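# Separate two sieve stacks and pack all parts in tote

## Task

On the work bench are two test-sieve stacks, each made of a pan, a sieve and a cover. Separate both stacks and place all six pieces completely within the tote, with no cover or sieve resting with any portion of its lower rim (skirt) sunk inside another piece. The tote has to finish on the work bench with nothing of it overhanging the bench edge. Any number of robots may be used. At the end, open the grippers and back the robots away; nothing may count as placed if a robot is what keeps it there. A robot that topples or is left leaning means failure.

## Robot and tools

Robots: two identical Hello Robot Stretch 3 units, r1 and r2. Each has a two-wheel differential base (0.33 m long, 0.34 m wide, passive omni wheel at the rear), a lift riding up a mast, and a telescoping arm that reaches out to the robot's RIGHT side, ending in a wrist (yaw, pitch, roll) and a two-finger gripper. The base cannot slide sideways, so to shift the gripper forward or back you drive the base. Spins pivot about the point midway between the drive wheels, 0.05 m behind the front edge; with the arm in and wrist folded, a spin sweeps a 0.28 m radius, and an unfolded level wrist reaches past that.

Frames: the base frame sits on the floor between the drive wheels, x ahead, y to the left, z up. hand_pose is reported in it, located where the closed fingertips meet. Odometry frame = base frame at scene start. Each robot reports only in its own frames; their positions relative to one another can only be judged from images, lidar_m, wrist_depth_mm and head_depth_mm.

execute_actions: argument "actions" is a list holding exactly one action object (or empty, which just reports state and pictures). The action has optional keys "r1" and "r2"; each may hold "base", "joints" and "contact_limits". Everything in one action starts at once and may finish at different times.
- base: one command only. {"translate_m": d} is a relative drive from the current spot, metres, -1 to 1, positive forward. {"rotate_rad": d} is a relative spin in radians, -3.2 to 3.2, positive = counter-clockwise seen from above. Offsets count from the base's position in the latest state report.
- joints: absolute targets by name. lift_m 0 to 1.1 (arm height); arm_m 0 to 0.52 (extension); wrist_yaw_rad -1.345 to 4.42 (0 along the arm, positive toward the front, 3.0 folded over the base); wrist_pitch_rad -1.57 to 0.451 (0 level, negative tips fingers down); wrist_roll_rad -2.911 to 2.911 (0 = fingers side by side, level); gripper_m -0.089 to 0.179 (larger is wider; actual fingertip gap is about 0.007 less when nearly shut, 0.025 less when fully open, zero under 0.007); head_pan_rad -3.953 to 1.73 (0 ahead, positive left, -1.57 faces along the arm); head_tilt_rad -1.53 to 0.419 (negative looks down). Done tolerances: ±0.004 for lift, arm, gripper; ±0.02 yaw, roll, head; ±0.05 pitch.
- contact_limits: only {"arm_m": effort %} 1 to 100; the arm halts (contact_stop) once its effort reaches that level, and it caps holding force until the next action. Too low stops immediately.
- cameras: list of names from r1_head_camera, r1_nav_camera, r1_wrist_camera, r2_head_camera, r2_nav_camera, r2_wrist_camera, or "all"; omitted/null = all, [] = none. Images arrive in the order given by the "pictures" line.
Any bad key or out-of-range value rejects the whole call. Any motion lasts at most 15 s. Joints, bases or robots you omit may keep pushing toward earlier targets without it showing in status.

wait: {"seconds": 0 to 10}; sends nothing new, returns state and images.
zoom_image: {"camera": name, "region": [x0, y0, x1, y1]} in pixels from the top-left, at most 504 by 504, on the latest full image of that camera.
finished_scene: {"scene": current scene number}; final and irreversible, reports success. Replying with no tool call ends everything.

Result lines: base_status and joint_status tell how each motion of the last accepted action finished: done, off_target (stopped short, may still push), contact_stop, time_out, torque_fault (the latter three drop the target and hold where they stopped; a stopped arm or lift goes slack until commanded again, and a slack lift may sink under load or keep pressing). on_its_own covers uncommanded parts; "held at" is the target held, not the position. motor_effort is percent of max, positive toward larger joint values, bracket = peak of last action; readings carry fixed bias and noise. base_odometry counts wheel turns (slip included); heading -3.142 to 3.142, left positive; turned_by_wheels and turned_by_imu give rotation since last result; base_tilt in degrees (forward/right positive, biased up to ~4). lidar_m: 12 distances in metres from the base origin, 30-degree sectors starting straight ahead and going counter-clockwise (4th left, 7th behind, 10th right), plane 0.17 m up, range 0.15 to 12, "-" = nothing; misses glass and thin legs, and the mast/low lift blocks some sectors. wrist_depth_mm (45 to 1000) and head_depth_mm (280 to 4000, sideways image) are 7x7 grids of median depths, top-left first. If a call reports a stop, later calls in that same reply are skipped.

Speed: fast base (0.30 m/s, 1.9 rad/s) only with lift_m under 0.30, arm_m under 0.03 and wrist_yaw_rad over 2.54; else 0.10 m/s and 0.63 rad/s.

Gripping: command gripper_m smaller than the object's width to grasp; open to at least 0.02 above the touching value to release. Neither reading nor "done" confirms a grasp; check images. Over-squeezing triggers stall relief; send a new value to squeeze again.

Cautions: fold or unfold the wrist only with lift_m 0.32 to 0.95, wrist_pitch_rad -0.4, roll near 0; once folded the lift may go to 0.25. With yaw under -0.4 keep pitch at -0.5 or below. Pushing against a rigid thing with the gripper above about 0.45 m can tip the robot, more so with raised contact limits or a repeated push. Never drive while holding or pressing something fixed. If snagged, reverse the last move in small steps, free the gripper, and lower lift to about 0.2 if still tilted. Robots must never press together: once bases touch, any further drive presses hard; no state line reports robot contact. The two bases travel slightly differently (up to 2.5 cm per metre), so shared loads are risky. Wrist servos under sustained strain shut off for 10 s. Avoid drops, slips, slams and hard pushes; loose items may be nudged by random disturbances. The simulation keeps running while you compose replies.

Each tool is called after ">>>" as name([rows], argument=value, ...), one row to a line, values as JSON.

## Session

>>> execute_actions(actions=[], cameras=["r1_nav_camera","r2_nav_camera"])

Scene clock: 0.00 s.
r1.base_odometry: x=+0.000 y=+0.000 heading=+0.000 (m, m, rad; r1's odometry frame)
r1.turned_by_wheels: +0.000 (rad since the last result)
r1.turned_by_imu: +0.000 (rad since the last result)
r1.base_tilt: forward=-0.1 right=+1.4 (deg)
r1.lidar_m: 1.79 2.41 1.22 0.98 0.98 1.06 1.64 3.62 3.95 3.81 1.06 1.81
r1.head_depth_mm: 2043 3172 - - - 1679 1953 / 2024 3100 - - - 3111 2141 / 2008 3081 - - - 3133 2152 / 1994 3068 - - - 3142 2178 / 1970 2970 - - - 3200 2198 / 1962 2923 - - - 3225 2202 / 1943 2945 - - - 3267 2228
r1.base_status: not commanded
r1.joint_positions: lift_m=+0.498 arm_m=+0.001 wrist_yaw_rad=+2.917 wrist_pitch_rad=-0.361 wrist_roll_rad=+0.008 gripper_m=+0.037 head_pan_rad=+0.000 head_tilt_rad=+0.007
r1.joint_status: not commanded
r1.motor_effort: left_wheel=-1 right_wheel=+1 lift_m=+35 arm_m=+0 wrist_yaw_rad=+1 wrist_pitch_rad=+8 wrist_roll_rad=+0 gripper_m=+0 head_pan_rad=+0 head_tilt_rad=+3 (%)
r1.hand_pose: x=+0.0302 y=+0.0792 z=+0.5238 quat_wxyz=(+0.205, +0.708, +0.048, +0.674) (m; r1's base frame)
r1.wrist_depth_mm: - 835 957 - - - - / - 909 - - - - - / 789 - - - - - - / 844 - - - - - - / 879 - 962 900 877 882 861 / 792 763 - 763 721 743 747 / 698 692 683 665 666 649 652
r2.base_odometry: x=+0.000 y=+0.000 heading=+0.000 (m, m, rad; r2's odometry frame)
r2.turned_by_wheels: +0.000 (rad since the last result)
r2.turned_by_imu: +0.000 (rad since the last result)
r2.base_tilt: forward=-0.6 right=-1.5 (deg)
r2.lidar_m: 1.09 1.01 1.02 1.28 2.70 3.22 4.07 3.75 1.14 1.32 5.62 1.66
r2.head_depth_mm: 1536 1541 1555 1572 1585 1588 1602 / 1392 1406 1411 1421 1435 1440 1457 / 1279 1295 1294 1300 1305 1320 1329 / 1182 1188 1192 1199 1208 1215 1220 / 1095 1100 1111 1112 1117 1128 1132 / 1020 1029 1034 1040 1046 1045 1054 / 960 965 971 973 976 985 985
r2.base_status: not commanded
r2.joint_positions: lift_m=+0.547 arm_m=-0.002 wrist_yaw_rad=+2.872 wrist_pitch_rad=-0.490 wrist_roll_rad=-0.006 gripper_m=+0.037 head_pan_rad=+0.017 head_tilt_rad=-0.002
r2.joint_status: not commanded
r2.motor_effort: left_wheel=+0 right_wheel=+0 lift_m=+18 arm_m=+0 wrist_yaw_rad=+1 wrist_pitch_rad=+7 wrist_roll_rad=+0 gripper_m=+0 head_pan_rad=-1 head_tilt_rad=+1 (%)
r2.hand_pose: x=+0.0359 y=+0.0643 z=+0.5440 quat_wxyz=(+0.262, +0.700, +0.079, +0.659) (m; r2's base frame)
r2.wrist_depth_mm: - - - - - 877 765 / - - - - - 941 814 / - - - - - - 878 / 966 - - - - - 941 / 840 - 885 872 889 890 903 / 739 729 - 764 768 779 783 / 653 656 675 661 670 683 690
pictures: r1_nav_camera (sideways: a quarter turn counterclockwise sets it upright), r2_nav_camera (sideways: a quarter turn counterclockwise sets it upright)
Images, in order (width x height): r1_nav_camera 672x504, r2_nav_camera 672x504.

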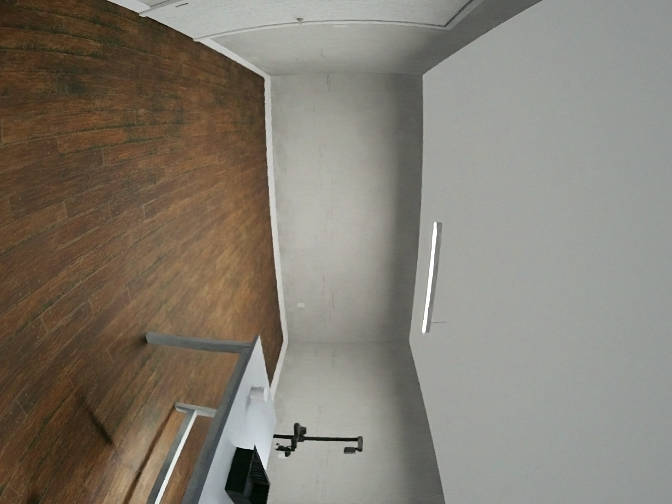

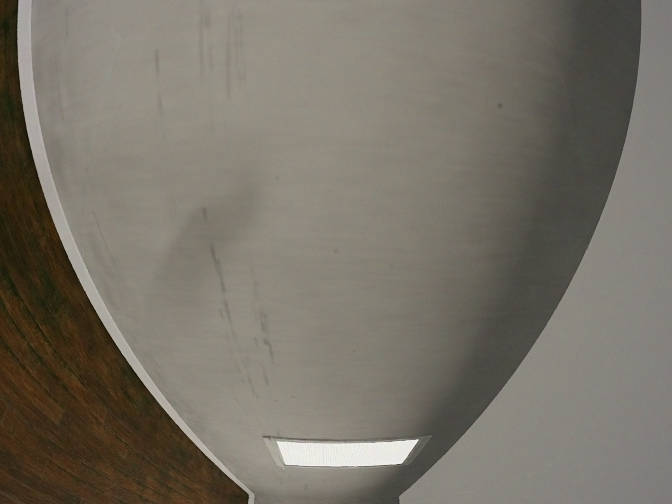

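>>> execute_actions([
  {"r1":{"base":{"rotate_rad":-0.13},"joints":{"lift_m":0.28,"wrist_pitch_rad":-0.4,"head_pan_rad":-1.57,"head_tilt_rad":-0.9}},"r2":{"base":{"rotate_rad":-1.33},"joints":{"lift_m":0.28,"wrist_pitch_rad":-0.4,"head_pan_rad":-1.57,"head_tilt_rad":-0.9}}},
], cameras=[])

>>> execute_actions([
  {"r1":{"base":{"translate_m":0.8}},"r2":{"base":{"translate_m":1}}},
], cameras=[])

>>> execute_actions([
  {"r1":{"base":{"translate_m":0.7}},"r2":{"base":{"translate_m":0.8}}},
], cameras=[])

>>> execute_actions([
  {"r1":{"base":{"rotate_rad":0.51}},"r2":{"base":{"rotate_rad":0.4}}},
], cameras=["r1_head_camera","r2_head_camera","r1_nav_camera"])

Scene clock: 7.40 s.
r1.base_odometry: x=+0.000 y=+0.000 heading=-0.130 (m, m, rad; r1's odometry frame)
r1.turned_by_wheels: -0.130 (rad since the last result)
r1.turned_by_imu: -0.130 (rad since the last result)
r1.base_tilt: forward=+0.0 right=+1.2 (deg)
r1.lidar_m: 1.79 3.51 1.36 1.01 0.98 1.02 1.41 3.62 3.80 3.91 1.06 1.78
r1.head_depth_mm: 2727 2183 1822 1565 1373 1216 1103 / 2760 2227 1849 1582 1397 1236 1137 / 2806 2233 1857 1584 1393 1233 1160 / 2813 2262 1866 1598 1403 1242 1120 / 2918 2297 1889 1615 1404 1244 1115 / 2838 2286 1929 1623 1420 1248 1127 / 2965 2327 1932 1600 1425 1264 1131
r1.base_status: done
r1.joint_positions: lift_m=+0.281 arm_m=+0.001 wrist_yaw_rad=+2.917 wrist_pitch_rad=-0.416 wrist_roll_rad=+0.008 gripper_m=+0.037 head_pan_rad=-1.563 head_tilt_rad=-0.888
r1.joint_status: all done
r1.motor_effort: left_wheel=+4(10) right_wheel=-3(6) lift_m=+18(28) arm_m=+0(0) wrist_yaw_rad=+1(0) wrist_pitch_rad=+8(8) wrist_roll_rad=+0(0) gripper_m=+0(0) head_pan_rad=-3(36) head_tilt_rad=-4(41) (%)
r1.hand_pose: x=+0.0287 y=+0.0728 z=+0.2936 quat_wxyz=(+0.223, +0.706, +0.067, +0.668) (m; r1's base frame)
r1.wrist_depth_mm: - 867 - - - - - / - 935 - - - - - / 772 851 832 833 823 789 798 / 684 - 693 673 664 652 635 / 579 - 593 561 552 546 537 / 505 494 - 488 462 474 467 / 449 - - - 416 416 414
r2.base_odometry: x=+0.000 y=+0.000 heading=-1.330 (m, m, rad; r2's odometry frame)
r2.turned_by_wheels: -1.330 (rad since the last result)
r2.turned_by_imu: -1.326 (rad since the last result)
r2.base_tilt: forward=-0.6 right=-1.7 (deg)
r2.lidar_m: 1.68 2.74 1.29 1.02 1.01 1.09 1.64 3.20 3.44 3.82 1.74 1.13
r2.head_depth_mm: 3161 2425 1973 1669 1446 1265 1131 / 3129 2398 1975 1669 1433 1269 1132 / 3145 2404 1975 1656 1439 1267 1144 / 3122 2426 1960 1656 1437 1261 1162 / 3102 2395 1954 1659 1438 1259 1124 / 3100 2390 1950 1648 1427 1254 1132 / 3087 2392 1945 1640 1420 1254 1122
r2.base_status: done
r2.joint_positions: lift_m=+0.281 arm_m=-0.002 wrist_yaw_rad=+2.872 wrist_pitch_rad=-0.420 wrist_roll_rad=-0.006 gripper_m=+0.037 head_pan_rad=-1.563 head_tilt_rad=-0.889
r2.joint_status: all done
r2.motor_effort: left_wheel=+4(12) right_wheel=-4(7) lift_m=+8(14) arm_m=+0(0) wrist_yaw_rad=+2(1) wrist_pitch_rad=+10(10) wrist_roll_rad=+0(0) gripper_m=-1(1) head_pan_rad=-4(52) head_tilt_rad=-4(30) (%)
r2.hand_pose: x=+0.0384 y=+0.0735 z=+0.2929 quat_wxyz=(+0.239, +0.703, +0.054, +0.668) (m; r2's base frame)
r2.wrist_depth_mm: - 896 - - - - - / - 968 - - - - - / - 819 830 875 881 916 924 / 629 660 683 685 698 709 723 / 537 - 578 568 574 581 592 / 470 - - 481 487 494 502 / - - - 422 422 429 433
pictures: none
No camera images: the call's "cameras" was empty. Leave "cameras" out to get every camera's image.

Scene clock: 12.40 s.
r1.base_odometry: x=+0.793 y=-0.103 heading=-0.130 (m, m, rad; r1's odometry frame)
r1.turned_by_wheels: +0.000 (rad since the last result)
r1.turned_by_imu: +0.003 (rad since the last result)
r1.base_tilt: forward=-0.1 right=+1.3 (deg)
r1.lidar_m: 1.01 4.41 1.87 1.40 1.38 1.42 1.98 4.29 0.93 0.93 1.32 1.04
r1.head_depth_mm: 2716 1013 1801 1569 1372 1222 1097 / 2772 934 1706 1506 1385 1223 1137 / 1158 916 1822 1585 1388 1231 1160 / 1164 930 1783 1600 1405 1233 1116 / 1136 929 871 1583 1412 1250 1126 / 1156 940 819 1645 1406 1255 1129 / 1211 951 803 1628 1434 1260 1131
r1.base_status: done
r1.joint_positions: lift_m=+0.281 arm_m=+0.001 wrist_yaw_rad=+2.917 wrist_pitch_rad=-0.416 wrist_roll_rad=+0.008 gripper_m=+0.037 head_pan_rad=-1.563 head_tilt_rad=-0.888
r1.joint_status: not commanded
r1.motor_effort: left_wheel=+4(16) right_wheel=-2(6) lift_m=+18(20) arm_m=+0(0) wrist_yaw_rad=+1(1) wrist_pitch_rad=+8(8) wrist_roll_rad=+0(0) gripper_m=+0(0) head_pan_rad=-3(2) head_tilt_rad=-5(5) (%)
r1.hand_pose: x=+0.0287 y=+0.0728 z=+0.2936 quat_wxyz=(+0.223, +0.706, +0.067, +0.668) (m; r1's base frame)
r1.wrist_depth_mm: - - - - - - - / - - - - - - - / 860 862 848 844 824 820 796 / 696 - 684 664 653 650 641 / 581 - 588 561 547 551 536 / 498 492 - 488 454 478 476 / 446 - - - 419 420 417
r2.base_odometry: x=+0.239 y=-0.971 heading=-1.330 (m, m, rad; r2's odometry frame)
r2.turned_by_wheels: +0.000 (rad since the last result)
r2.turned_by_imu: +0.002 (rad since the last result)
r2.base_tilt: forward=-0.5 right=-1.7 (deg)
r2.lidar_m: 1.04 3.83 1.79 1.42 1.41 1.52 2.29 4.13 4.34 0.65 0.64 0.69
r2.head_depth_mm: 3179 2455 1984 1666 1437 1268 1129 / 3174 2426 950 1665 1439 1265 1128 / 3116 971 864 1560 1376 1262 1148 / 3094 966 834 1658 1374 1266 1167 / 1248 965 810 1648 1374 1259 1127 / 1200 963 787 1653 1422 1262 1121 / 2846 961 785 1610 1425 1250 1121
r2.base_status: done
r2.joint_positions: lift_m=+0.281 arm_m=-0.002 wrist_yaw_rad=+2.872 wrist_pitch_rad=-0.419 wrist_roll_rad=-0.006 gripper_m=+0.037 head_pan_rad=-1.563 head_tilt_rad=-0.889
r2.joint_status: not commanded
r2.motor_effort: left_wheel=+3(17) right_wheel=-5(8) lift_m=+9(9) arm_m=+0(0) wrist_yaw_rad=+1(1) wrist_pitch_rad=+10(10) wrist_roll_rad=+0(0) gripper_m=+1(1) head_pan_rad=-5(4) head_tilt_rad=-4(4) (%)
r2.hand_pose: x=+0.0385 y=+0.0735 z=+0.2930 quat_wxyz=(+0.239, +0.703, +0.054, +0.668) (m; r2's base frame)
r2.wrist_depth_mm: - - - - - - - / - - - - - - - / - 831 864 878 872 915 918 / 625 666 672 689 699 717 722 / 543 - 574 565 575 583 588 / 470 - - 484 492 494 500 / - - - 424 423 428 432
pictures: none
No camera images: the call's "cameras" was empty. Leave "cameras" out to get every camera's image.

Scene clock: 16.87 s.
r1.base_odometry: x=+1.487 y=-0.194 heading=-0.130 (m, m, rad; r1's odometry frame)
r1.turned_by_wheels: +0.000 (rad since the last result)
r1.turned_by_imu: +0.003 (rad since the last result)
r1.base_tilt: forward=-0.1 right=+1.2 (deg)
r1.lidar_m: 3.94 3.81 2.35 1.72 1.71 1.77 2.47 1.30 1.30 1.02 0.99 0.36
r1.head_depth_mm: 1122 879 750 1455 1371 1228 1102 / 1009 901 751 672 1382 1229 1139 / 1016 853 759 651 1382 1228 1154 / 2828 913 767 656 1321 1243 1115 / 2814 936 772 645 597 1247 1119 / 2759 943 781 638 578 1260 1095 / 2696 952 787 668 582 742 1120
r1.base_status: done
r1.joint_positions: lift_m=+0.281 arm_m=+0.001 wrist_yaw_rad=+2.917 wrist_pitch_rad=-0.417 wrist_roll_rad=+0.008 gripper_m=+0.037 head_pan_rad=-1.563 head_tilt_rad=-0.888
r1.joint_status: not commanded
r1.motor_effort: left_wheel=+4(16) right_wheel=-2(6) lift_m=+18(18) arm_m=+0(0) wrist_yaw_rad=+0(0) wrist_pitch_rad=+8(8) wrist_roll_rad=+0(0) gripper_m=+0(0) head_pan_rad=-3(3) head_tilt_rad=-5(6) (%)
r1.hand_pose: x=+0.0287 y=+0.0728 z=+0.2935 quat_wxyz=(+0.223, +0.706, +0.067, +0.668) (m; r1's base frame)
r1.wrist_depth_mm: - - - - - - - / - - - - - - - / 868 847 834 832 807 799 790 / 698 - 686 670 668 644 633 / 583 - 596 560 559 547 548 / 492 496 - 492 459 472 466 / 446 - - - 420 415 413
r2.base_odometry: x=+0.430 y=-1.748 heading=-1.330 (m, m, rad; r2's odometry frame)
r2.turned_by_wheels: +0.000 (rad since the last result)
r2.turned_by_imu: +0.002 (rad since the last result)
r2.base_tilt: forward=-0.4 right=-1.6 (deg)
r2.lidar_m: 4.00 3.94 2.19 1.74 1.72 1.86 2.80 0.88 0.42 0.33 0.33 0.35
r2.head_depth_mm: 3184 886 736 671 1410 1245 1132 / 2990 946 729 669 1381 1224 1131 / 2934 932 770 667 615 1217 1148 / 2907 907 789 667 600 1262 1163 / 2812 967 789 664 587 1259 1115 / 2759 962 786 665 575 1235 1089 / 2670 959 785 586 574 1212 1071
r2.base_status: done
r2.joint_positions: lift_m=+0.281 arm_m=-0.002 wrist_yaw_rad=+2.872 wrist_pitch_rad=-0.419 wrist_roll_rad=-0.006 gripper_m=+0.037 head_pan_rad=-1.563 head_tilt_rad=-0.889
r2.joint_status: not commanded
r2.motor_effort: left_wheel=+3(16) right_wheel=-4(9) lift_m=+9(8) arm_m=+1(0) wrist_yaw_rad=+1(1) wrist_pitch_rad=+9(10) wrist_roll_rad=+0(0) gripper_m=+0(0) head_pan_rad=-4(3) head_tilt_rad=-4(4) (%)
r2.hand_pose: x=+0.0385 y=+0.0735 z=+0.2930 quat_wxyz=(+0.239, +0.703, +0.054, +0.668) (m; r2's base frame)
r2.wrist_depth_mm: - - - - - - - / - - - - - - - / - 830 856 860 891 921 930 / 626 669 670 676 708 712 724 / 542 - 577 565 584 589 594 / 473 - - 483 488 502 501 / - - - 424 424 432 436
pictures: none
No camera images: the call's "cameras" was empty. Leave "cameras" out to get every camera's image.

Scene clock: 18.33 s.
r1.base_odometry: x=+1.487 y=-0.194 heading=+0.380 (m, m, rad; r1's odometry frame)
r1.turned_by_wheels: +0.510 (rad since the last result)
r1.turned_by_imu: +0.503 (rad since the last result)
r1.base_tilt: forward=-0.2 right=+1.3 (deg)
r1.lidar_m: 3.81 2.39 1.73 1.69 1.76 2.42 1.31 1.30 1.02 0.99 0.36 3.95
r1.head_depth_mm: 2621 895 744 639 1300 1219 1100 / 2647 907 754 622 595 1234 1137 / 2707 914 758 644 600 1236 1163 / 2686 924 768 654 604 1245 1110 / 2692 931 773 659 608 1194 1113 / 2652 2290 1782 663 612 1260 1129 / 2710 2328 1926 1624 1419 1271 1131
r1.base_status: done
r1.joint_positions: lift_m=+0.281 arm_m=+0.001 wrist_yaw_rad=+2.917 wrist_pitch_rad=-0.417 wrist_roll_rad=+0.008 gripper_m=+0.037 head_pan_rad=-1.564 head_tilt_rad=-0.889
r1.joint_status: not commanded
r1.motor_effort: left_wheel=-6(13) right_wheel=+4(10) lift_m=+19(18) arm_m=+0(0) wrist_yaw_rad=+1(1) wrist_pitch_rad=+8(8) wrist_roll_rad=+0(0) gripper_m=+0(0) head_pan_rad=-3(2) head_tilt_rad=-5(5) (%)
r1.hand_pose: x=+0.0287 y=+0.0728 z=+0.2935 quat_wxyz=(+0.223, +0.706, +0.067, +0.668) (m; r1's base frame)
r1.wrist_depth_mm: - - - - - - - / - - - - - - - / 855 864 851 838 825 811 801 / 702 - 681 670 668 659 640 / 576 - 602 571 560 542 550 / 498 494 - 492 458 473 470 / 448 - - - 417 412 412
r2.base_odometry: x=+0.430 y=-1.748 heading=-0.930 (m, m, rad; r2's odometry frame)
r2.turned_by_wheels: +0.400 (rad since the last result)
r2.turned_by_imu: +0.394 (rad since the last result)
r2.base_tilt: forward=-0.4 right=-1.4 (deg)
r2.lidar_m: 3.95 2.47 1.79 1.72 1.78 2.43 4.86 0.47 0.34 0.33 0.34 4.13
r2.head_depth_mm: 2781 976 794 671 580 1259 1111 / 2778 975 792 668 579 1266 1130 / 2796 969 791 667 579 1261 1147 / 2774 971 789 625 589 1258 1160 / 2780 965 788 626 587 1264 1125 / 2761 962 784 662 586 1258 1117 / 2812 2366 783 660 584 884 1121
r2.base_status: done
r2.joint_positions: lift_m=+0.281 arm_m=-0.002 wrist_yaw_rad=+2.872 wrist_pitch_rad=-0.419 wrist_roll_rad=-0.006 gripper_m=+0.037 head_pan_rad=-1.563 head_tilt_rad=-0.890
r2.joint_status: not commanded
r2.motor_effort: left_wheel=-5(14) right_wheel=+4(13) lift_m=+9(8) arm_m=+0(0) wrist_yaw_rad=+1(1) wrist_pitch_rad=+10(10) wrist_roll_rad=+0(0) gripper_m=-1(0) head_pan_rad=-5(4) head_tilt_rad=-3(4) (%)
r2.hand_pose: x=+0.0385 y=+0.0735 z=+0.2930 quat_wxyz=(+0.239, +0.703, +0.054, +0.668) (m; r2's base frame)
r2.wrist_depth_mm: - - - - - - - / - - - - - - - / - 828 845 880 866 915 933 / 631 662 676 684 696 711 723 / 544 - 577 568 572 583 594 / 467 - - 483 494 499 499 / - - - 420 423 429 434
pictures: r1_head_camera (sideways: a quarter turn clockwise sets it upright), r1_nav_camera (sideways: a quarter turn counterclockwise sets it upright), r2_head_camera (sideways: a quarter turn clockwise sets it upright)
Images, in order (width x height): r1_head_camera 896x504, r1_nav_camera 672x504, r2_head_camera 896x504.

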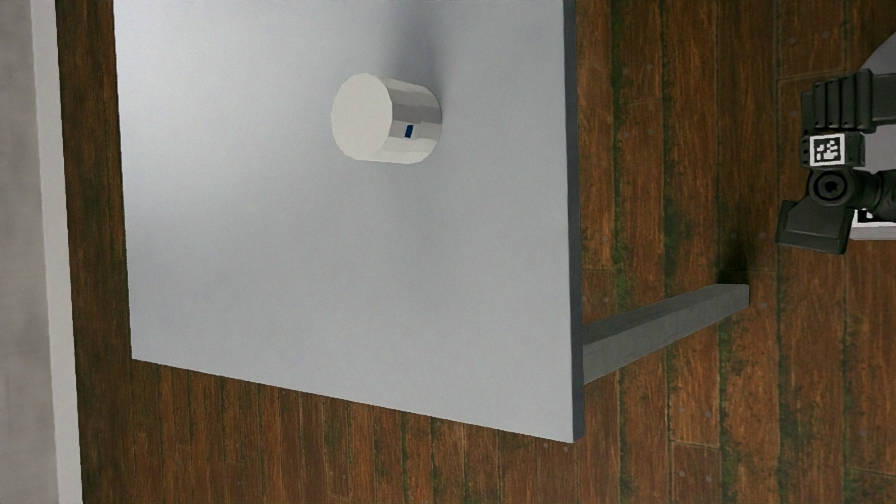

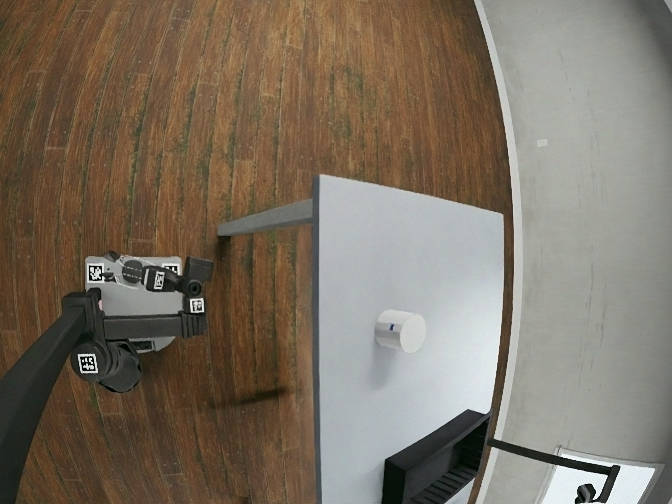

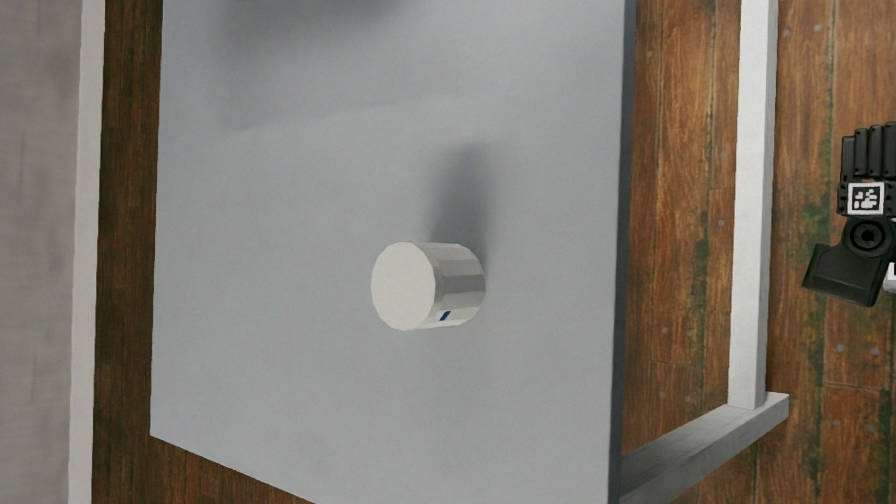

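>>> execute_actions([
  {"r1":{"base":{"translate_m":-0.08},"joints":{"lift_m":0.94}},"r2":{"base":{"translate_m":0.062},"joints":{"lift_m":0.94}}},
], cameras=[])

>>> execute_actions([
  {"r1":{"joints":{"wrist_yaw_rad":0,"lift_m":1.0}},"r2":{"joints":{"wrist_yaw_rad":0,"lift_m":1.0}}},
], cameras=[])

>>> execute_actions([
  {"r1":{"joints":{"wrist_pitch_rad":-1.4,"arm_m":0.325,"gripper_m":0.11}},"r2":{"joints":{"wrist_pitch_rad":-1.4,"arm_m":0.3,"gripper_m":0.11}}},
], cameras=["r1_wrist_camera","r2_wrist_camera"])

Scene clock: 28.33 s.
r1.base_odometry: x=+1.413 y=-0.224 heading=+0.380 (m, m, rad; r1's odometry frame)
r1.turned_by_wheels: +0.000 (rad since the last result)
r1.turned_by_imu: -0.002 (rad since the last result)
r1.base_tilt: forward=-0.1 right=+1.2 (deg)
r1.lidar_m: 3.88 2.40 1.75 1.69 1.76 2.42 4.85 1.22 1.02 0.99 0.40 4.03
r1.head_depth_mm: 2607 896 767 - 1319 1229 1108 / 2654 899 752 - - 1228 - / 2695 915 757 - - - - / 2710 920 763 - - 1265 1135 / 2684 934 769 688 1346 1220 1117 / 2731 941 776 664 611 1204 1128 / 2736 2290 1833 669 616 1258 1131
r1.base_status: done
r1.joint_positions: lift_m=+0.939 arm_m=+0.001 wrist_yaw_rad=+2.917 wrist_pitch_rad=-0.417 wrist_roll_rad=+0.008 gripper_m=+0.037 head_pan_rad=-1.564 head_tilt_rad=-0.889
r1.joint_status: all done
r1.motor_effort: left_wheel=-4(17) right_wheel=+4(8) lift_m=+50(51) arm_m=+0(0) wrist_yaw_rad=+1(1) wrist_pitch_rad=+8(8) wrist_roll_rad=+0(0) gripper_m=+0(0) head_pan_rad=-2(3) head_tilt_rad=-5(5) (%)
r1.hand_pose: x=+0.0287 y=+0.0728 z=+0.9524 quat_wxyz=(+0.223, +0.706, +0.067, +0.668) (m; r1's base frame)
r1.wrist_depth_mm: - - - - - - - / - - - - - - - / - - - - - - - / - - - - - - - / - - - - - - - / - - - - - - - / - - - - - - -
r2.base_odometry: x=+0.467 y=-1.798 heading=-0.930 (m, m, rad; r2's odometry frame)
r2.turned_by_wheels: +0.000 (rad since the last result)
r2.turned_by_imu: +0.001 (rad since the last result)
r2.base_tilt: forward=-0.5 right=-1.5 (deg)
r2.lidar_m: 3.88 2.47 1.79 1.72 1.78 2.43 1.29 0.47 0.34 0.33 0.34 4.04
r2.head_depth_mm: 2771 978 818 - - 1268 1115 / 2774 974 793 - - 1257 1126 / 2785 973 792 - - - - / 2762 968 790 - - - - / 2802 967 786 - - 1258 1158 / 2751 997 785 665 586 938 1118 / 2749 2383 1894 663 584 1228 1121
r2.base_status: done
r2.joint_positions: lift_m=+0.939 arm_m=-0.002 wrist_yaw_rad=+2.872 wrist_pitch_rad=-0.419 wrist_roll_rad=-0.006 gripper_m=+0.037 head_pan_rad=-1.564 head_tilt_rad=-0.890
r2.joint_status: all done
r2.motor_effort: left_wheel=-5(14) right_wheel=+5(14) lift_m=+27(27) arm_m=+0(1) wrist_yaw_rad=+0(0) wrist_pitch_rad=+9(9) wrist_roll_rad=+0(0) gripper_m=+0(0) head_pan_rad=-4(4) head_tilt_rad=-4(3) (%)
r2.hand_pose: x=+0.0385 y=+0.0736 z=+0.9519 quat_wxyz=(+0.239, +0.703, +0.054, +0.668) (m; r2's base frame)
r2.wrist_depth_mm: - - - - - - - / - - - - - - - / - - - - - - - / - - - - - - - / - - - - - - - / - - - - - - - / - - - - - - -
pictures: none
No camera images: the call's "cameras" was empty. Leave "cameras" out to get every camera's image.

Scene clock: 30.80 s.
r1.base_odometry: x=+1.413 y=-0.224 heading=+0.380 (m, m, rad; r1's odometry frame)
r1.turned_by_wheels: +0.000 (rad since the last result)
r1.turned_by_imu: +0.000 (rad since the last result)
r1.base_tilt: forward=+0.1 right=+1.2 (deg)
r1.lidar_m: 3.90 2.39 1.75 1.69 1.76 2.42 4.85 1.22 1.02 0.99 0.40 4.06
r1.head_depth_mm: 2666 947 - - - 1217 1095 / 2643 963 - - - 1212 1118 / 2667 990 - - - 1234 1137 / 2673 947 749 641 604 1244 1126 / 2647 929 773 658 608 1230 1123 / 2704 946 780 663 611 1215 1123 / 2709 2310 1819 667 617 1266 1124
r1.base_status: not commanded
r1.joint_positions: lift_m=+0.999 arm_m=+0.001 wrist_yaw_rad=+0.002 wrist_pitch_rad=-0.417 wrist_roll_rad=+0.008 gripper_m=+0.037 head_pan_rad=-1.564 head_tilt_rad=-0.889
r1.joint_status: all done
r1.motor_effort: left_wheel=-4(4) right_wheel=+4(4) lift_m=+50(48) arm_m=+0(0) wrist_yaw_rad=-1(4) wrist_pitch_rad=+8(8) wrist_roll_rad=+0(0) gripper_m=+0(0) head_pan_rad=-1(2) head_tilt_rad=-5(4) (%)
r1.hand_pose: x=-0.0210 y=-0.3707 z=+1.0124 quat_wxyz=(+0.689, +0.147, -0.694, -0.146) (m; r1's base frame)
r1.wrist_depth_mm: - - - - - - - / - - - - - - - / - - 760 735 735 669 662 / - - 616 595 592 560 539 / - 536 529 511 503 490 436 / - 438 - 351 409 423 412 / - 392 383 361 377 372 371
r2.base_odometry: x=+0.467 y=-1.798 heading=-0.930 (m, m, rad; r2's odometry frame)
r2.turned_by_wheels: +0.000 (rad since the last result)
r2.turned_by_imu: +0.000 (rad since the last result)
r2.base_tilt: forward=-0.5 right=-1.6 (deg)
r2.lidar_m: 3.88 2.46 1.79 1.72 1.78 2.42 1.29 0.47 0.34 0.33 0.34 4.06
r2.head_depth_mm: 2776 1011 - - - 1234 1120 / 2789 2588 - - - 1246 1126 / 2788 2553 - - - 1246 1123 / 2772 1001 771 651 588 1264 1132 / 2757 966 788 666 587 1260 1118 / 2732 997 785 664 587 936 1120 / 2799 2396 1882 664 584 1236 1120
r2.base_status: not commanded
r2.joint_positions: lift_m=+0.999 arm_m=-0.002 wrist_yaw_rad=+0.003 wrist_pitch_rad=-0.418 wrist_roll_rad=-0.006 gripper_m=+0.037 head_pan_rad=-1.564 head_tilt_rad=-0.890
r2.joint_status: all done
r2.motor_effort: left_wheel=-5(5) right_wheel=+4(5) lift_m=+27(27) arm_m=+0(0) wrist_yaw_rad=-2(2) wrist_pitch_rad=+9(9) wrist_roll_rad=+0(0) gripper_m=+0(0) head_pan_rad=-3(3) head_tilt_rad=-4(4) (%)
r2.hand_pose: x=-0.0207 y=-0.3670 z=+1.0120 quat_wxyz=(+0.694, +0.149, -0.689, -0.146) (m; r2's base frame)
r2.wrist_depth_mm: - - - - - - - / - - - - - - - / - - 755 771 790 692 694 / - - 605 609 622 590 619 / - 513 518 504 514 522 471 / - 424 405 352 437 444 420 / - 368 371 355 381 387 388
pictures: none
No camera images: the call's "cameras" was empty. Leave "cameras" out to get every camera's image.

Scene clock: 34.40 s.
r1.base_odometry: x=+1.413 y=-0.224 heading=+0.380 (m, m, rad; r1's odometry frame)
r1.turned_by_wheels: +0.000 (rad since the last result)
r1.turned_by_imu: +0.000 (rad since the last result)
r1.base_tilt: forward=-0.1 right=+1.3 (deg)
r1.lidar_m: 3.89 2.40 1.75 1.69 1.76 2.41 4.83 1.22 1.03 0.99 0.40 4.04
r1.head_depth_mm: 2598 896 746 640 593 1220 1094 / 2567 902 735 644 595 1231 1125 / - - 762 633 602 1233 1135 / 2723 902 763 640 604 1244 1124 / 2691 930 769 657 606 1217 1122 / 2687 944 780 661 612 1212 1123 / 2747 2301 1819 669 614 1268 1128
r1.base_status: not commanded
r1.joint_positions: lift_m=+0.999 arm_m=+0.325 wrist_yaw_rad=+0.000 wrist_pitch_rad=-1.398 wrist_roll_rad=+0.008 gripper_m=+0.110 head_pan_rad=-1.564 head_tilt_rad=-0.889
r1.joint_status: all done
r1.motor_effort: left_wheel=-5(5) right_wheel=+4(4) lift_m=+50(50) arm_m=+5(7) wrist_yaw_rad=+0(1) wrist_pitch_rad=-1(10) wrist_roll_rad=+0(0) gripper_m=+0(80) head_pan_rad=-2(3) head_tilt_rad=-5(4) (%)
r1.hand_pose: x=-0.0216 y=-0.4898 z=+0.8816 quat_wxyz=(+0.539, +0.453, -0.543, -0.457) (m; r1's base frame)
r1.wrist_depth_mm: 272 273 274 275 274 276 275 / 272 275 277 277 278 277 279 / 275 274 278 278 278 278 282 / 280 277 278 209 283 283 281 / 280 283 279 210 282 284 285 / 281 284 285 286 285 - 288 / 283 284 289 285 288 289 290
r2.base_odometry: x=+0.467 y=-1.798 heading=-0.930 (m, m, rad; r2's odometry frame)
r2.turned_by_wheels: +0.000 (rad since the last result)
r2.turned_by_imu: +0.000 (rad since the last result)
r2.base_tilt: forward=-0.6 right=-1.4 (deg)
r2.lidar_m: 3.88 2.46 1.79 1.72 1.78 2.43 1.29 0.47 0.34 0.33 0.34 4.04
r2.head_depth_mm: 2795 980 795 670 580 1271 1113 / - 976 795 669 579 1266 1134 / - - 788 626 577 1266 1125 / 2778 968 800 625 587 1260 1133 / 2753 966 787 665 586 1261 1124 / 2769 995 785 663 586 935 1121 / 2780 2379 1897 662 584 1236 1119
r2.base_status: not commanded
r2.joint_positions: lift_m=+0.999 arm_m=+0.300 wrist_yaw_rad=+0.001 wrist_pitch_rad=-1.397 wrist_roll_rad=-0.006 gripper_m=+0.110 head_pan_rad=-1.564 head_tilt_rad=-0.890
r2.joint_status: all done
r2.motor_effort: left_wheel=-5(5) right_wheel=+4(4) lift_m=+27(27) arm_m=+3(3) wrist_yaw_rad=-2(2) wrist_pitch_rad=-1(8) wrist_roll_rad=+0(0) gripper_m=+1(87) head_pan_rad=-4(4) head_tilt_rad=-4(3) (%)
r2.hand_pose: x=-0.0216 y=-0.4651 z=+0.8815 quat_wxyz=(+0.543, +0.457, -0.539, -0.453) (m; r2's base frame)
r2.wrist_depth_mm: 268 269 273 275 276 279 282 / 269 273 274 277 279 283 283 / 273 273 277 280 283 286 287 / 277 279 280 211 286 287 289 / 279 281 282 212 290 291 293 / 283 - 285 290 292 293 297 / 284 289 290 292 295 297 303
pictures: r1_wrist_camera, r2_wrist_camera
Images, in order (width x height): r1_wrist_camera 644x364, r2_wrist_camera 644x364.

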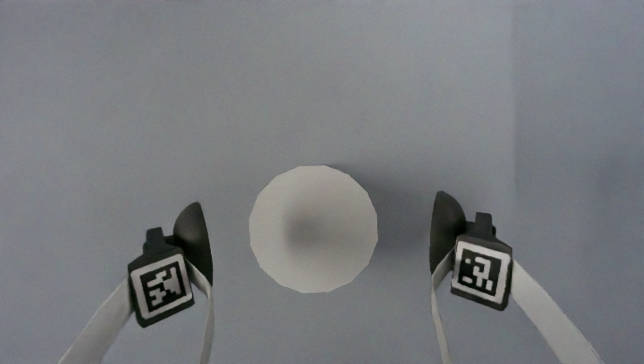

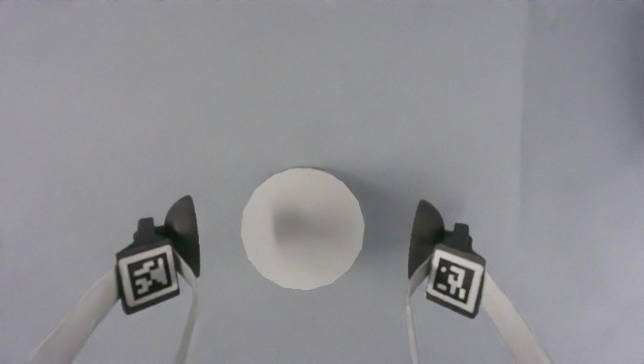

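>>> execute_actions([
  {"r1":{"base":{"translate_m":0.004},"joints":{"lift_m":0.943}},"r2":{"base":{"translate_m":0.003},"joints":{"lift_m":0.943}}},
], cameras=[])

>>> execute_actions([
  {"r1":{"joints":{"gripper_m":0.02}},"r2":{"joints":{"gripper_m":0.03}}},
], cameras=[])

>>> execute_actions([
  {"r1":{"joints":{"lift_m":0.98}},"r2":{"joints":{"lift_m":0.98}}},
], cameras=[])

>>> execute_actions([
  {"r1":{"base":{"translate_m":-0.48},"joints":{"lift_m":1.03,"arm_m":0.38}},"r2":{"base":{"translate_m":-0.49},"joints":{"lift_m":1.03,"arm_m":0.36}}},
])

Scene clock: 39.63 s.
r1.base_odometry: x=+1.417 y=-0.222 heading=+0.380 (m, m, rad; r1's odometry frame)
r1.turned_by_wheels: +0.000 (rad since the last result)
r1.turned_by_imu: -0.001 (rad since the last result)
r1.base_tilt: forward=-0.1 right=+1.2 (deg)
r1.lidar_m: 3.89 2.40 1.74 1.69 1.76 2.41 4.86 1.22 1.03 0.99 0.40 4.03
r1.head_depth_mm: - 869 746 638 595 1225 1100 / - 879 761 643 596 1224 1118 / - - 729 635 599 1230 1128 / 2719 925 767 641 604 1253 1132 / 2665 932 773 658 608 1225 1120 / 2659 946 776 663 612 1219 1135 / 2754 2295 1873 669 615 1270 1134
r1.base_status: done
r1.joint_positions: lift_m=+0.944 arm_m=+0.325 wrist_yaw_rad=+0.000 wrist_pitch_rad=-1.398 wrist_roll_rad=+0.008 gripper_m=+0.110 head_pan_rad=-1.564 head_tilt_rad=-0.889
r1.joint_status: all done
r1.motor_effort: left_wheel=-4(6) right_wheel=+4(8) lift_m=+18(43) arm_m=+5(5) wrist_yaw_rad=+0(1) wrist_pitch_rad=-1(1) wrist_roll_rad=+0(0) gripper_m=+0(0) head_pan_rad=-2(1) head_tilt_rad=-4(5) (%)
r1.hand_pose: x=-0.0216 y=-0.4897 z=+0.8257 quat_wxyz=(+0.539, +0.453, -0.543, -0.457) (m; r1's base frame)
r1.wrist_depth_mm: 217 219 218 219 220 220 222 / 220 219 220 222 222 223 224 / 222 222 222 224 224 226 226 / 221 224 226 154 226 227 227 / 226 226 155 155 156 229 231 / 227 226 227 157 229 - 233 / 229 228 230 231 232 232 234
r2.base_odometry: x=+0.469 y=-1.800 heading=-0.930 (m, m, rad; r2's odometry frame)
r2.turned_by_wheels: +0.000 (rad since the last result)
r2.turned_by_imu: +0.000 (rad since the last result)
r2.base_tilt: forward=-0.6 right=-1.5 (deg)
r2.lidar_m: 3.88 2.46 1.79 1.72 1.78 2.42 1.29 0.47 0.34 0.33 0.34 4.05
r2.head_depth_mm: - 944 793 671 580 1264 1109 / - 914 793 669 580 1267 1131 / - - 762 626 577 1262 1135 / 2750 965 769 625 588 1263 1134 / 2770 964 788 665 586 1264 1125 / 2783 996 785 664 585 933 1123 / 2784 2377 1956 663 585 1235 1119
r2.base_status: done
r2.joint_positions: lift_m=+0.944 arm_m=+0.300 wrist_yaw_rad=+0.001 wrist_pitch_rad=-1.397 wrist_roll_rad=-0.006 gripper_m=+0.110 head_pan_rad=-1.564 head_tilt_rad=-0.890
r2.joint_status: all done
r2.motor_effort: left_wheel=-5(7) right_wheel=+5(12) lift_m=+8(24) arm_m=+3(3) wrist_yaw_rad=-1(0) wrist_pitch_rad=-1(1) wrist_roll_rad=+0(0) gripper_m=+0(1) head_pan_rad=-4(4) head_tilt_rad=-3(3) (%)
r2.hand_pose: x=-0.0216 y=-0.4650 z=+0.8258 quat_wxyz=(+0.543, +0.457, -0.539, -0.453) (m; r2's base frame)
r2.wrist_depth_mm: 214 215 216 219 221 223 225 / 216 217 220 222 223 225 227 / 219 221 222 224 226 229 229 / 221 223 224 154 227 230 233 / 223 224 154 155 231 233 236 / 225 - 156 156 233 236 239 / 227 230 233 235 237 239 241
pictures: none
No camera images: the call's "cameras" was empty. Leave "cameras" out to get every camera's image.

Scene clock: 41.03 s.
r1.base_odometry: x=+1.417 y=-0.222 heading=+0.380 (m, m, rad; r1's odometry frame)
r1.turned_by_wheels: +0.000 (rad since the last result)
r1.turned_by_imu: +0.000 (rad since the last result)
r1.base_tilt: forward=-0.1 right=+1.1 (deg)
r1.lidar_m: 3.90 2.39 1.74 1.69 1.76 2.41 4.84 1.23 1.02 0.99 0.40 4.04
r1.head_depth_mm: - 873 745 640 591 1222 1100 / - 878 755 643 595 1224 1128 / - - 752 635 600 1242 1130 / 2682 926 764 641 602 1238 1129 / 2692 934 773 657 608 1230 1119 / 2691 940 777 664 611 1207 1129 / 2736 2323 1849 668 615 1260 1131
r1.base_status: not commanded
r1.joint_positions: lift_m=+0.944 arm_m=+0.325 wrist_yaw_rad=+0.000 wrist_pitch_rad=-1.398 wrist_roll_rad=+0.008 gripper_m=+0.021 head_pan_rad=-1.564 head_tilt_rad=-0.889
r1.joint_status: all done
r1.motor_effort: left_wheel=-4(5) right_wheel=+4(4) lift_m=+18(18) arm_m=+5(5) wrist_yaw_rad=+0(0) wrist_pitch_rad=-1(1) wrist_roll_rad=+0(0) gripper_m=-20(94) head_pan_rad=-2(1) head_tilt_rad=-4(5) (%)
r1.hand_pose: x=-0.0216 y=-0.4899 z=+0.8257 quat_wxyz=(+0.539, +0.453, -0.543, -0.457) (m; r1's base frame)
r1.wrist_depth_mm: 217 219 219 221 222 222 221 / 220 221 220 222 222 223 226 / 221 222 223 224 224 224 226 / 223 225 225 153 225 227 228 / 226 226 154 154 154 228 229 / 226 227 155 156 156 230 231 / 230 230 230 231 232 233 234
r2.base_odometry: x=+0.469 y=-1.800 heading=-0.930 (m, m, rad; r2's odometry frame)
r2.turned_by_wheels: +0.000 (rad since the last result)
r2.turned_by_imu: +0.000 (rad since the last result)
r2.base_tilt: forward=-0.4 right=-1.6 (deg)
r2.lidar_m: 3.89 2.47 1.79 1.72 1.79 2.43 1.28 0.47 0.34 0.33 0.34 4.05
r2.head_depth_mm: - 947 793 670 579 1274 1122 / - 915 794 670 578 1267 1129 / - - 769 626 578 1260 1127 / 2766 969 768 623 588 1259 1133 / 2774 965 786 663 586 1259 1123 / 2784 996 785 663 587 933 1120 / 2750 2382 1943 663 585 1234 1120
r2.base_status: not commanded
r2.joint_positions: lift_m=+0.944 arm_m=+0.300 wrist_yaw_rad=+0.001 wrist_pitch_rad=-1.397 wrist_roll_rad=-0.006 gripper_m=+0.031 head_pan_rad=-1.564 head_tilt_rad=-0.890
r2.joint_status: all done
r2.motor_effort: left_wheel=-5(5) right_wheel=+5(4) lift_m=+8(8) arm_m=+3(3) wrist_yaw_rad=+0(1) wrist_pitch_rad=-1(1) wrist_roll_rad=+0(0) gripper_m=-23(98) head_pan_rad=-4(4) head_tilt_rad=-4(4) (%)
r2.hand_pose: x=-0.0216 y=-0.4651 z=+0.8258 quat_wxyz=(+0.543, +0.457, -0.539, -0.453) (m; r2's base frame)
r2.wrist_depth_mm: 213 216 218 219 221 223 225 / 216 218 220 222 223 225 228 / 219 220 223 224 225 228 230 / 221 222 223 152 228 231 233 / 223 225 153 153 230 234 235 / 225 227 155 156 234 236 237 / 228 230 233 234 236 238 241
pictures: none
No camera images: the call's "cameras" was empty. Leave "cameras" out to get every camera's image.

Scene clock: 42.17 s.
r1.base_odometry: x=+1.417 y=-0.222 heading=+0.380 (m, m, rad; r1's odometry frame)
r1.turned_by_wheels: +0.000 (rad since the last result)
r1.turned_by_imu: +0.000 (rad since the last result)
r1.base_tilt: forward=+0.1 right=+1.3 (deg)
r1.lidar_m: 3.88 2.40 1.75 1.69 1.76 2.41 4.84 1.22 1.03 0.99 0.40 4.05
r1.head_depth_mm: 2619 894 749 638 594 1218 1097 / - 902 752 642 595 1225 1117 / - - 705 635 598 1235 1130 / 2670 925 765 648 605 1243 1124 / 2675 932 774 658 609 1222 1124 / 2719 942 778 663 611 1206 1124 / 2733 2347 1882 669 616 1255 1136
r1.base_status: not commanded
r1.joint_positions: lift_m=+0.979 arm_m=+0.325 wrist_yaw_rad=+0.000 wrist_pitch_rad=-1.399 wrist_roll_rad=+0.008 gripper_m=+0.024 head_pan_rad=-1.564 head_tilt_rad=-0.889
r1.joint_status: all done
r1.motor_effort: left_wheel=-4(5) right_wheel=+4(4) lift_m=+50(48) arm_m=+4(5) wrist_yaw_rad=+0(0) wrist_pitch_rad=-1(1) wrist_roll_rad=+0(0) gripper_m=-19(20) head_pan_rad=-2(2) head_tilt_rad=-5(4) (%)
r1.hand_pose: x=-0.0216 y=-0.4896 z=+0.8616 quat_wxyz=(+0.539, +0.453, -0.543, -0.457) (m; r1's base frame)
r1.wrist_depth_mm: 251 253 254 253 255 257 257 / 253 256 256 258 257 259 258 / 255 257 258 258 258 261 261 / 258 258 259 153 262 262 262 / 260 261 154 155 154 263 266 / 262 263 155 155 156 267 266 / 264 267 266 265 266 269 269
r2.base_odometry: x=+0.469 y=-1.800 heading=-0.930 (m, m, rad; r2's odometry frame)
r2.turned_by_wheels: +0.000 (rad since the last result)
r2.turned_by_imu: +0.000 (rad since the last result)
r2.base_tilt: forward=-0.6 right=-1.5 (deg)
r2.lidar_m: 3.87 2.46 1.79 1.72 1.78 2.42 1.29 0.47 0.34 0.33 0.34 4.04
r2.head_depth_mm: 2788 975 794 669 580 1263 1112 / - 956 795 670 578 1266 1129 / - - 790 634 578 1261 1128 / 2747 966 789 633 587 1260 1132 / 2760 968 788 665 588 1260 1124 / 2755 996 786 664 586 934 1120 / 2746 2375 1956 661 584 1230 1120
r2.base_status: not commanded
r2.joint_positions: lift_m=+0.979 arm_m=+0.300 wrist_yaw_rad=+0.001 wrist_pitch_rad=-1.398 wrist_roll_rad=-0.006 gripper_m=+0.037 head_pan_rad=-1.564 head_tilt_rad=-0.890
r2.joint_status: all done
r2.on_its_own: gripper_m is held at +0.036, not at your +0.030, by its stall guard, which is still easing
r2.motor_effort: left_wheel=-5(5) right_wheel=+4(5) lift_m=+27(28) arm_m=+3(3) wrist_yaw_rad=-1(0) wrist_pitch_rad=-1(1) wrist_roll_rad=+0(0) gripper_m=-20(23) head_pan_rad=-4(4) head_tilt_rad=-4(4) (%)
r2.hand_pose: x=-0.0216 y=-0.4649 z=+0.8615 quat_wxyz=(+0.543, +0.457, -0.539, -0.454) (m; r2's base frame)
r2.wrist_depth_mm: 249 249 252 254 257 259 262 / 250 253 255 256 258 262 264 / 254 255 257 260 261 264 267 / 256 259 260 153 264 268 268 / 259 261 152 154 265 270 273 / 262 262 155 156 271 274 275 / 265 267 270 273 274 278 279
pictures: none
No camera images: the call's "cameras" was empty. Leave "cameras" out to get every camera's image.

Scene clock: 48.03 s.
r1.base_odometry: x=+0.971 y=-0.400 heading=+0.380 (m, m, rad; r1's odometry frame)
r1.turned_by_wheels: +0.000 (rad since the last result)
r1.turned_by_imu: -0.001 (rad since the last result)
r1.base_tilt: forward=+0.0 right=+1.3 (deg)
r1.lidar_m: 4.36 2.38 1.76 1.70 1.76 2.42 4.39 0.78 1.03 0.99 1.03 0.77
r1.head_depth_mm: 2628 897 747 641 592 1219 1099 / 2672 840 659 646 594 1230 1122 / - 878 638 648 601 1232 1137 / 2580 871 656 652 603 1236 1122 / 2678 862 694 658 608 1248 1120 / 2675 940 778 663 612 1261 1124 / 2757 949 787 667 617 1256 1131
r1.base_status: done
r1.joint_positions: lift_m=+1.029 arm_m=+0.380 wrist_yaw_rad=+0.000 wrist_pitch_rad=-1.399 wrist_roll_rad=+0.008 gripper_m=+0.024 head_pan_rad=-1.564 head_tilt_rad=-0.889
r1.joint_status: all done
r1.motor_effort: left_wheel=-4(10) right_wheel=+4(5) lift_m=+50(52) arm_m=+5(5) wrist_yaw_rad=+0(1) wrist_pitch_rad=+0(1) wrist_roll_rad=+0(0) gripper_m=-19(19) head_pan_rad=-2(3) head_tilt_rad=-5(5) (%)
r1.hand_pose: x=-0.0216 y=-0.5445 z=+0.9116 quat_wxyz=(+0.539, +0.453, -0.543, -0.458) (m; r1's base frame)
r1.wrist_depth_mm: 299 252 300 299 300 237 305 / 301 248 300 301 303 241 309 / 305 244 304 305 305 247 310 / 306 242 306 153 307 249 315 / 310 232 154 154 155 250 317 / 311 225 155 155 156 318 317 / 314 315 316 317 319 319 319
r2.base_odometry: x=+0.176 y=-1.407 heading=-0.930 (m, m, rad; r2's odometry frame)
r2.turned_by_wheels: +0.000 (rad since the last result)
r2.turned_by_imu: +0.001 (rad since the last result)
r2.base_tilt: forward=-0.5 right=-1.5 (deg)
r2.lidar_m: 4.36 2.46 1.78 1.72 1.78 2.42 4.43 0.47 0.34 0.33 0.34 0.47
r2.head_depth_mm: 2758 978 794 671 580 1269 1125 / 2793 908 713 645 591 1265 1128 / - 881 607 645 590 1262 1130 / 2655 880 746 645 589 1262 1136 / 2759 877 710 650 588 1263 1123 / 2761 962 785 663 587 1255 1128 / 2751 958 783 663 585 1253 1116
r2.base_status: done
r2.joint_positions: lift_m=+1.029 arm_m=+0.360 wrist_yaw_rad=+0.001 wrist_pitch_rad=-1.398 wrist_roll_rad=-0.006 gripper_m=+0.037 head_pan_rad=-1.564 head_tilt_rad=-0.890
r2.joint_status: all done
r2.on_its_own: gripper_m is held at +0.036, not at your +0.030, by its stall guard, which is not easing now
r2.motor_effort: left_wheel=-4(12) right_wheel=+4(7) lift_m=+27(27) arm_m=+3(3) wrist_yaw_rad=+0(1) wrist_pitch_rad=-1(1) wrist_roll_rad=+0(0) gripper_m=-21(21) head_pan_rad=-4(4) head_tilt_rad=-4(4) (%)
r2.hand_pose: x=-0.0216 y=-0.5248 z=+0.9115 quat_wxyz=(+0.543, +0.457, -0.539, -0.454) (m; r2's base frame)
r2.wrist_depth_mm: 296 223 298 300 304 246 310 / 298 224 301 304 306 246 314 / 301 242 305 306 309 246 317 / 306 242 309 153 312 249 322 / 308 224 153 154 270 248 326 / 312 226 155 156 231 326 329 / 317 319 323 325 327 330 333
pictures: r1_head_camera (sideways: a quarter turn clockwise sets it upright), r1_nav_camera (sideways: a quarter turn counterclockwise sets it upright), r1_wrist_camera, r2_head_camera (sideways: a quarter turn clockwise sets it upright), r2_nav_camera (sideways: a quarter turn counterclockwise sets it upright), r2_wrist_camera
Images, in order (width x height): r1_head_camera 896x504, r1_nav_camera 672x504, r1_wrist_camera 644x364, r2_head_camera 896x504, r2_nav_camera 672x504, r2_wrist_camera 644x364.

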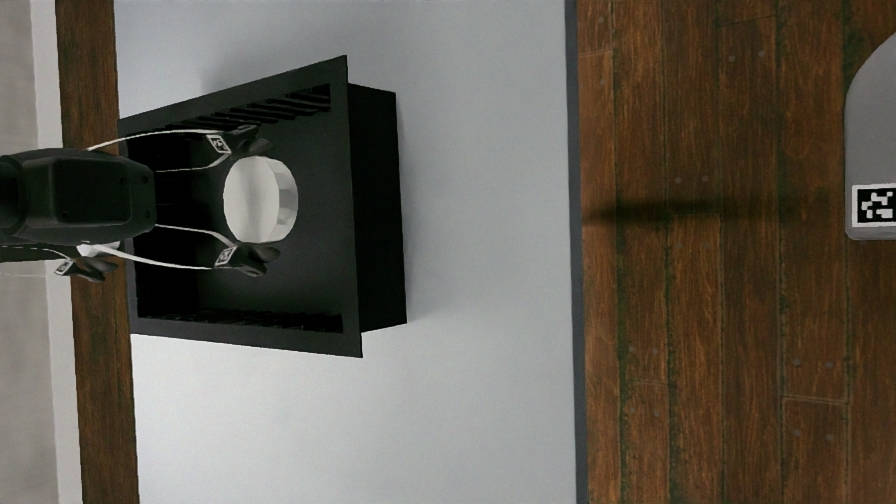

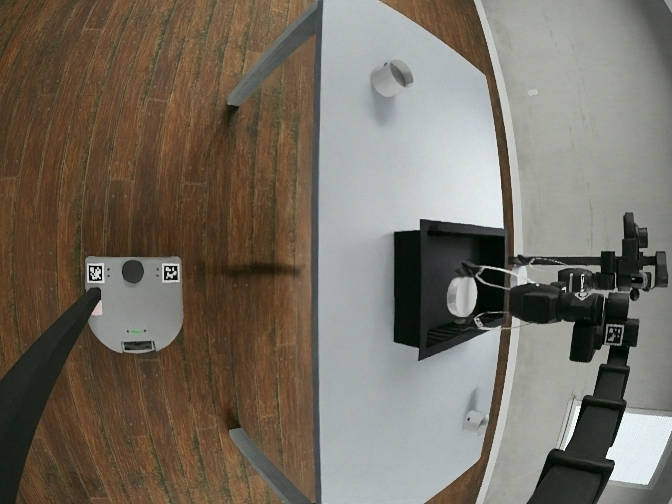

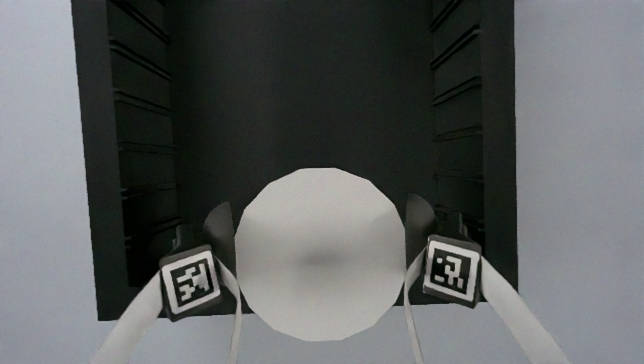

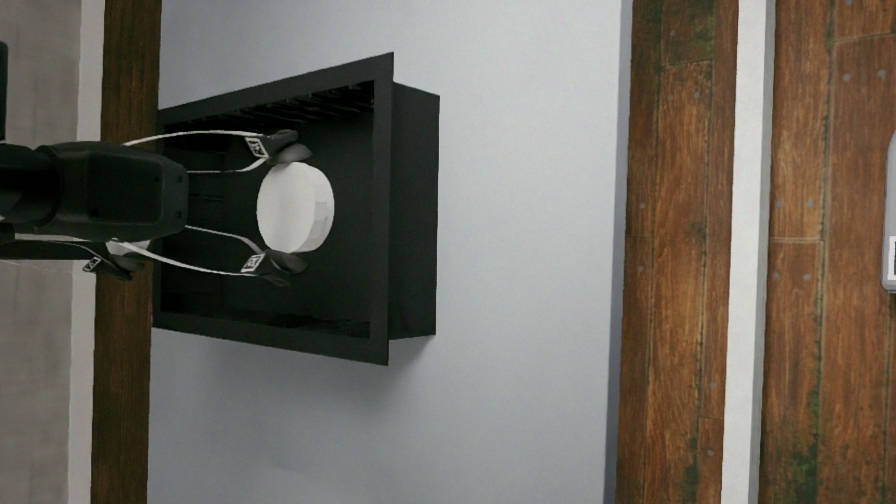

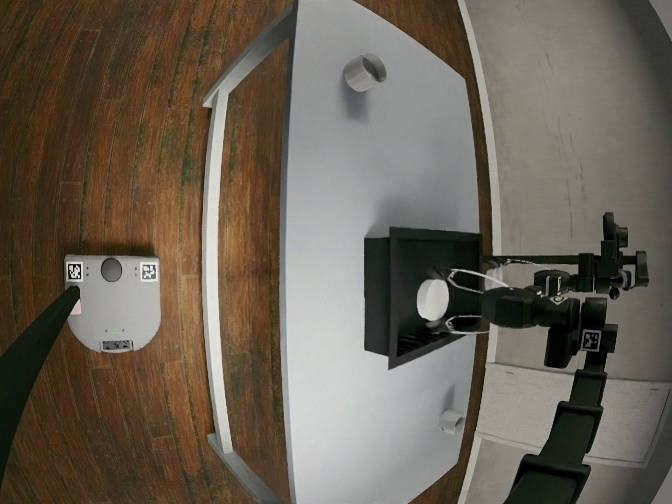

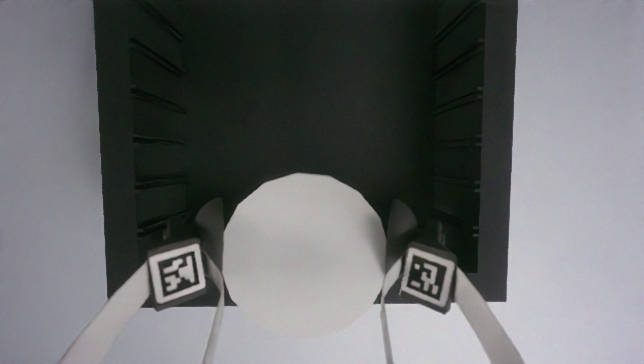

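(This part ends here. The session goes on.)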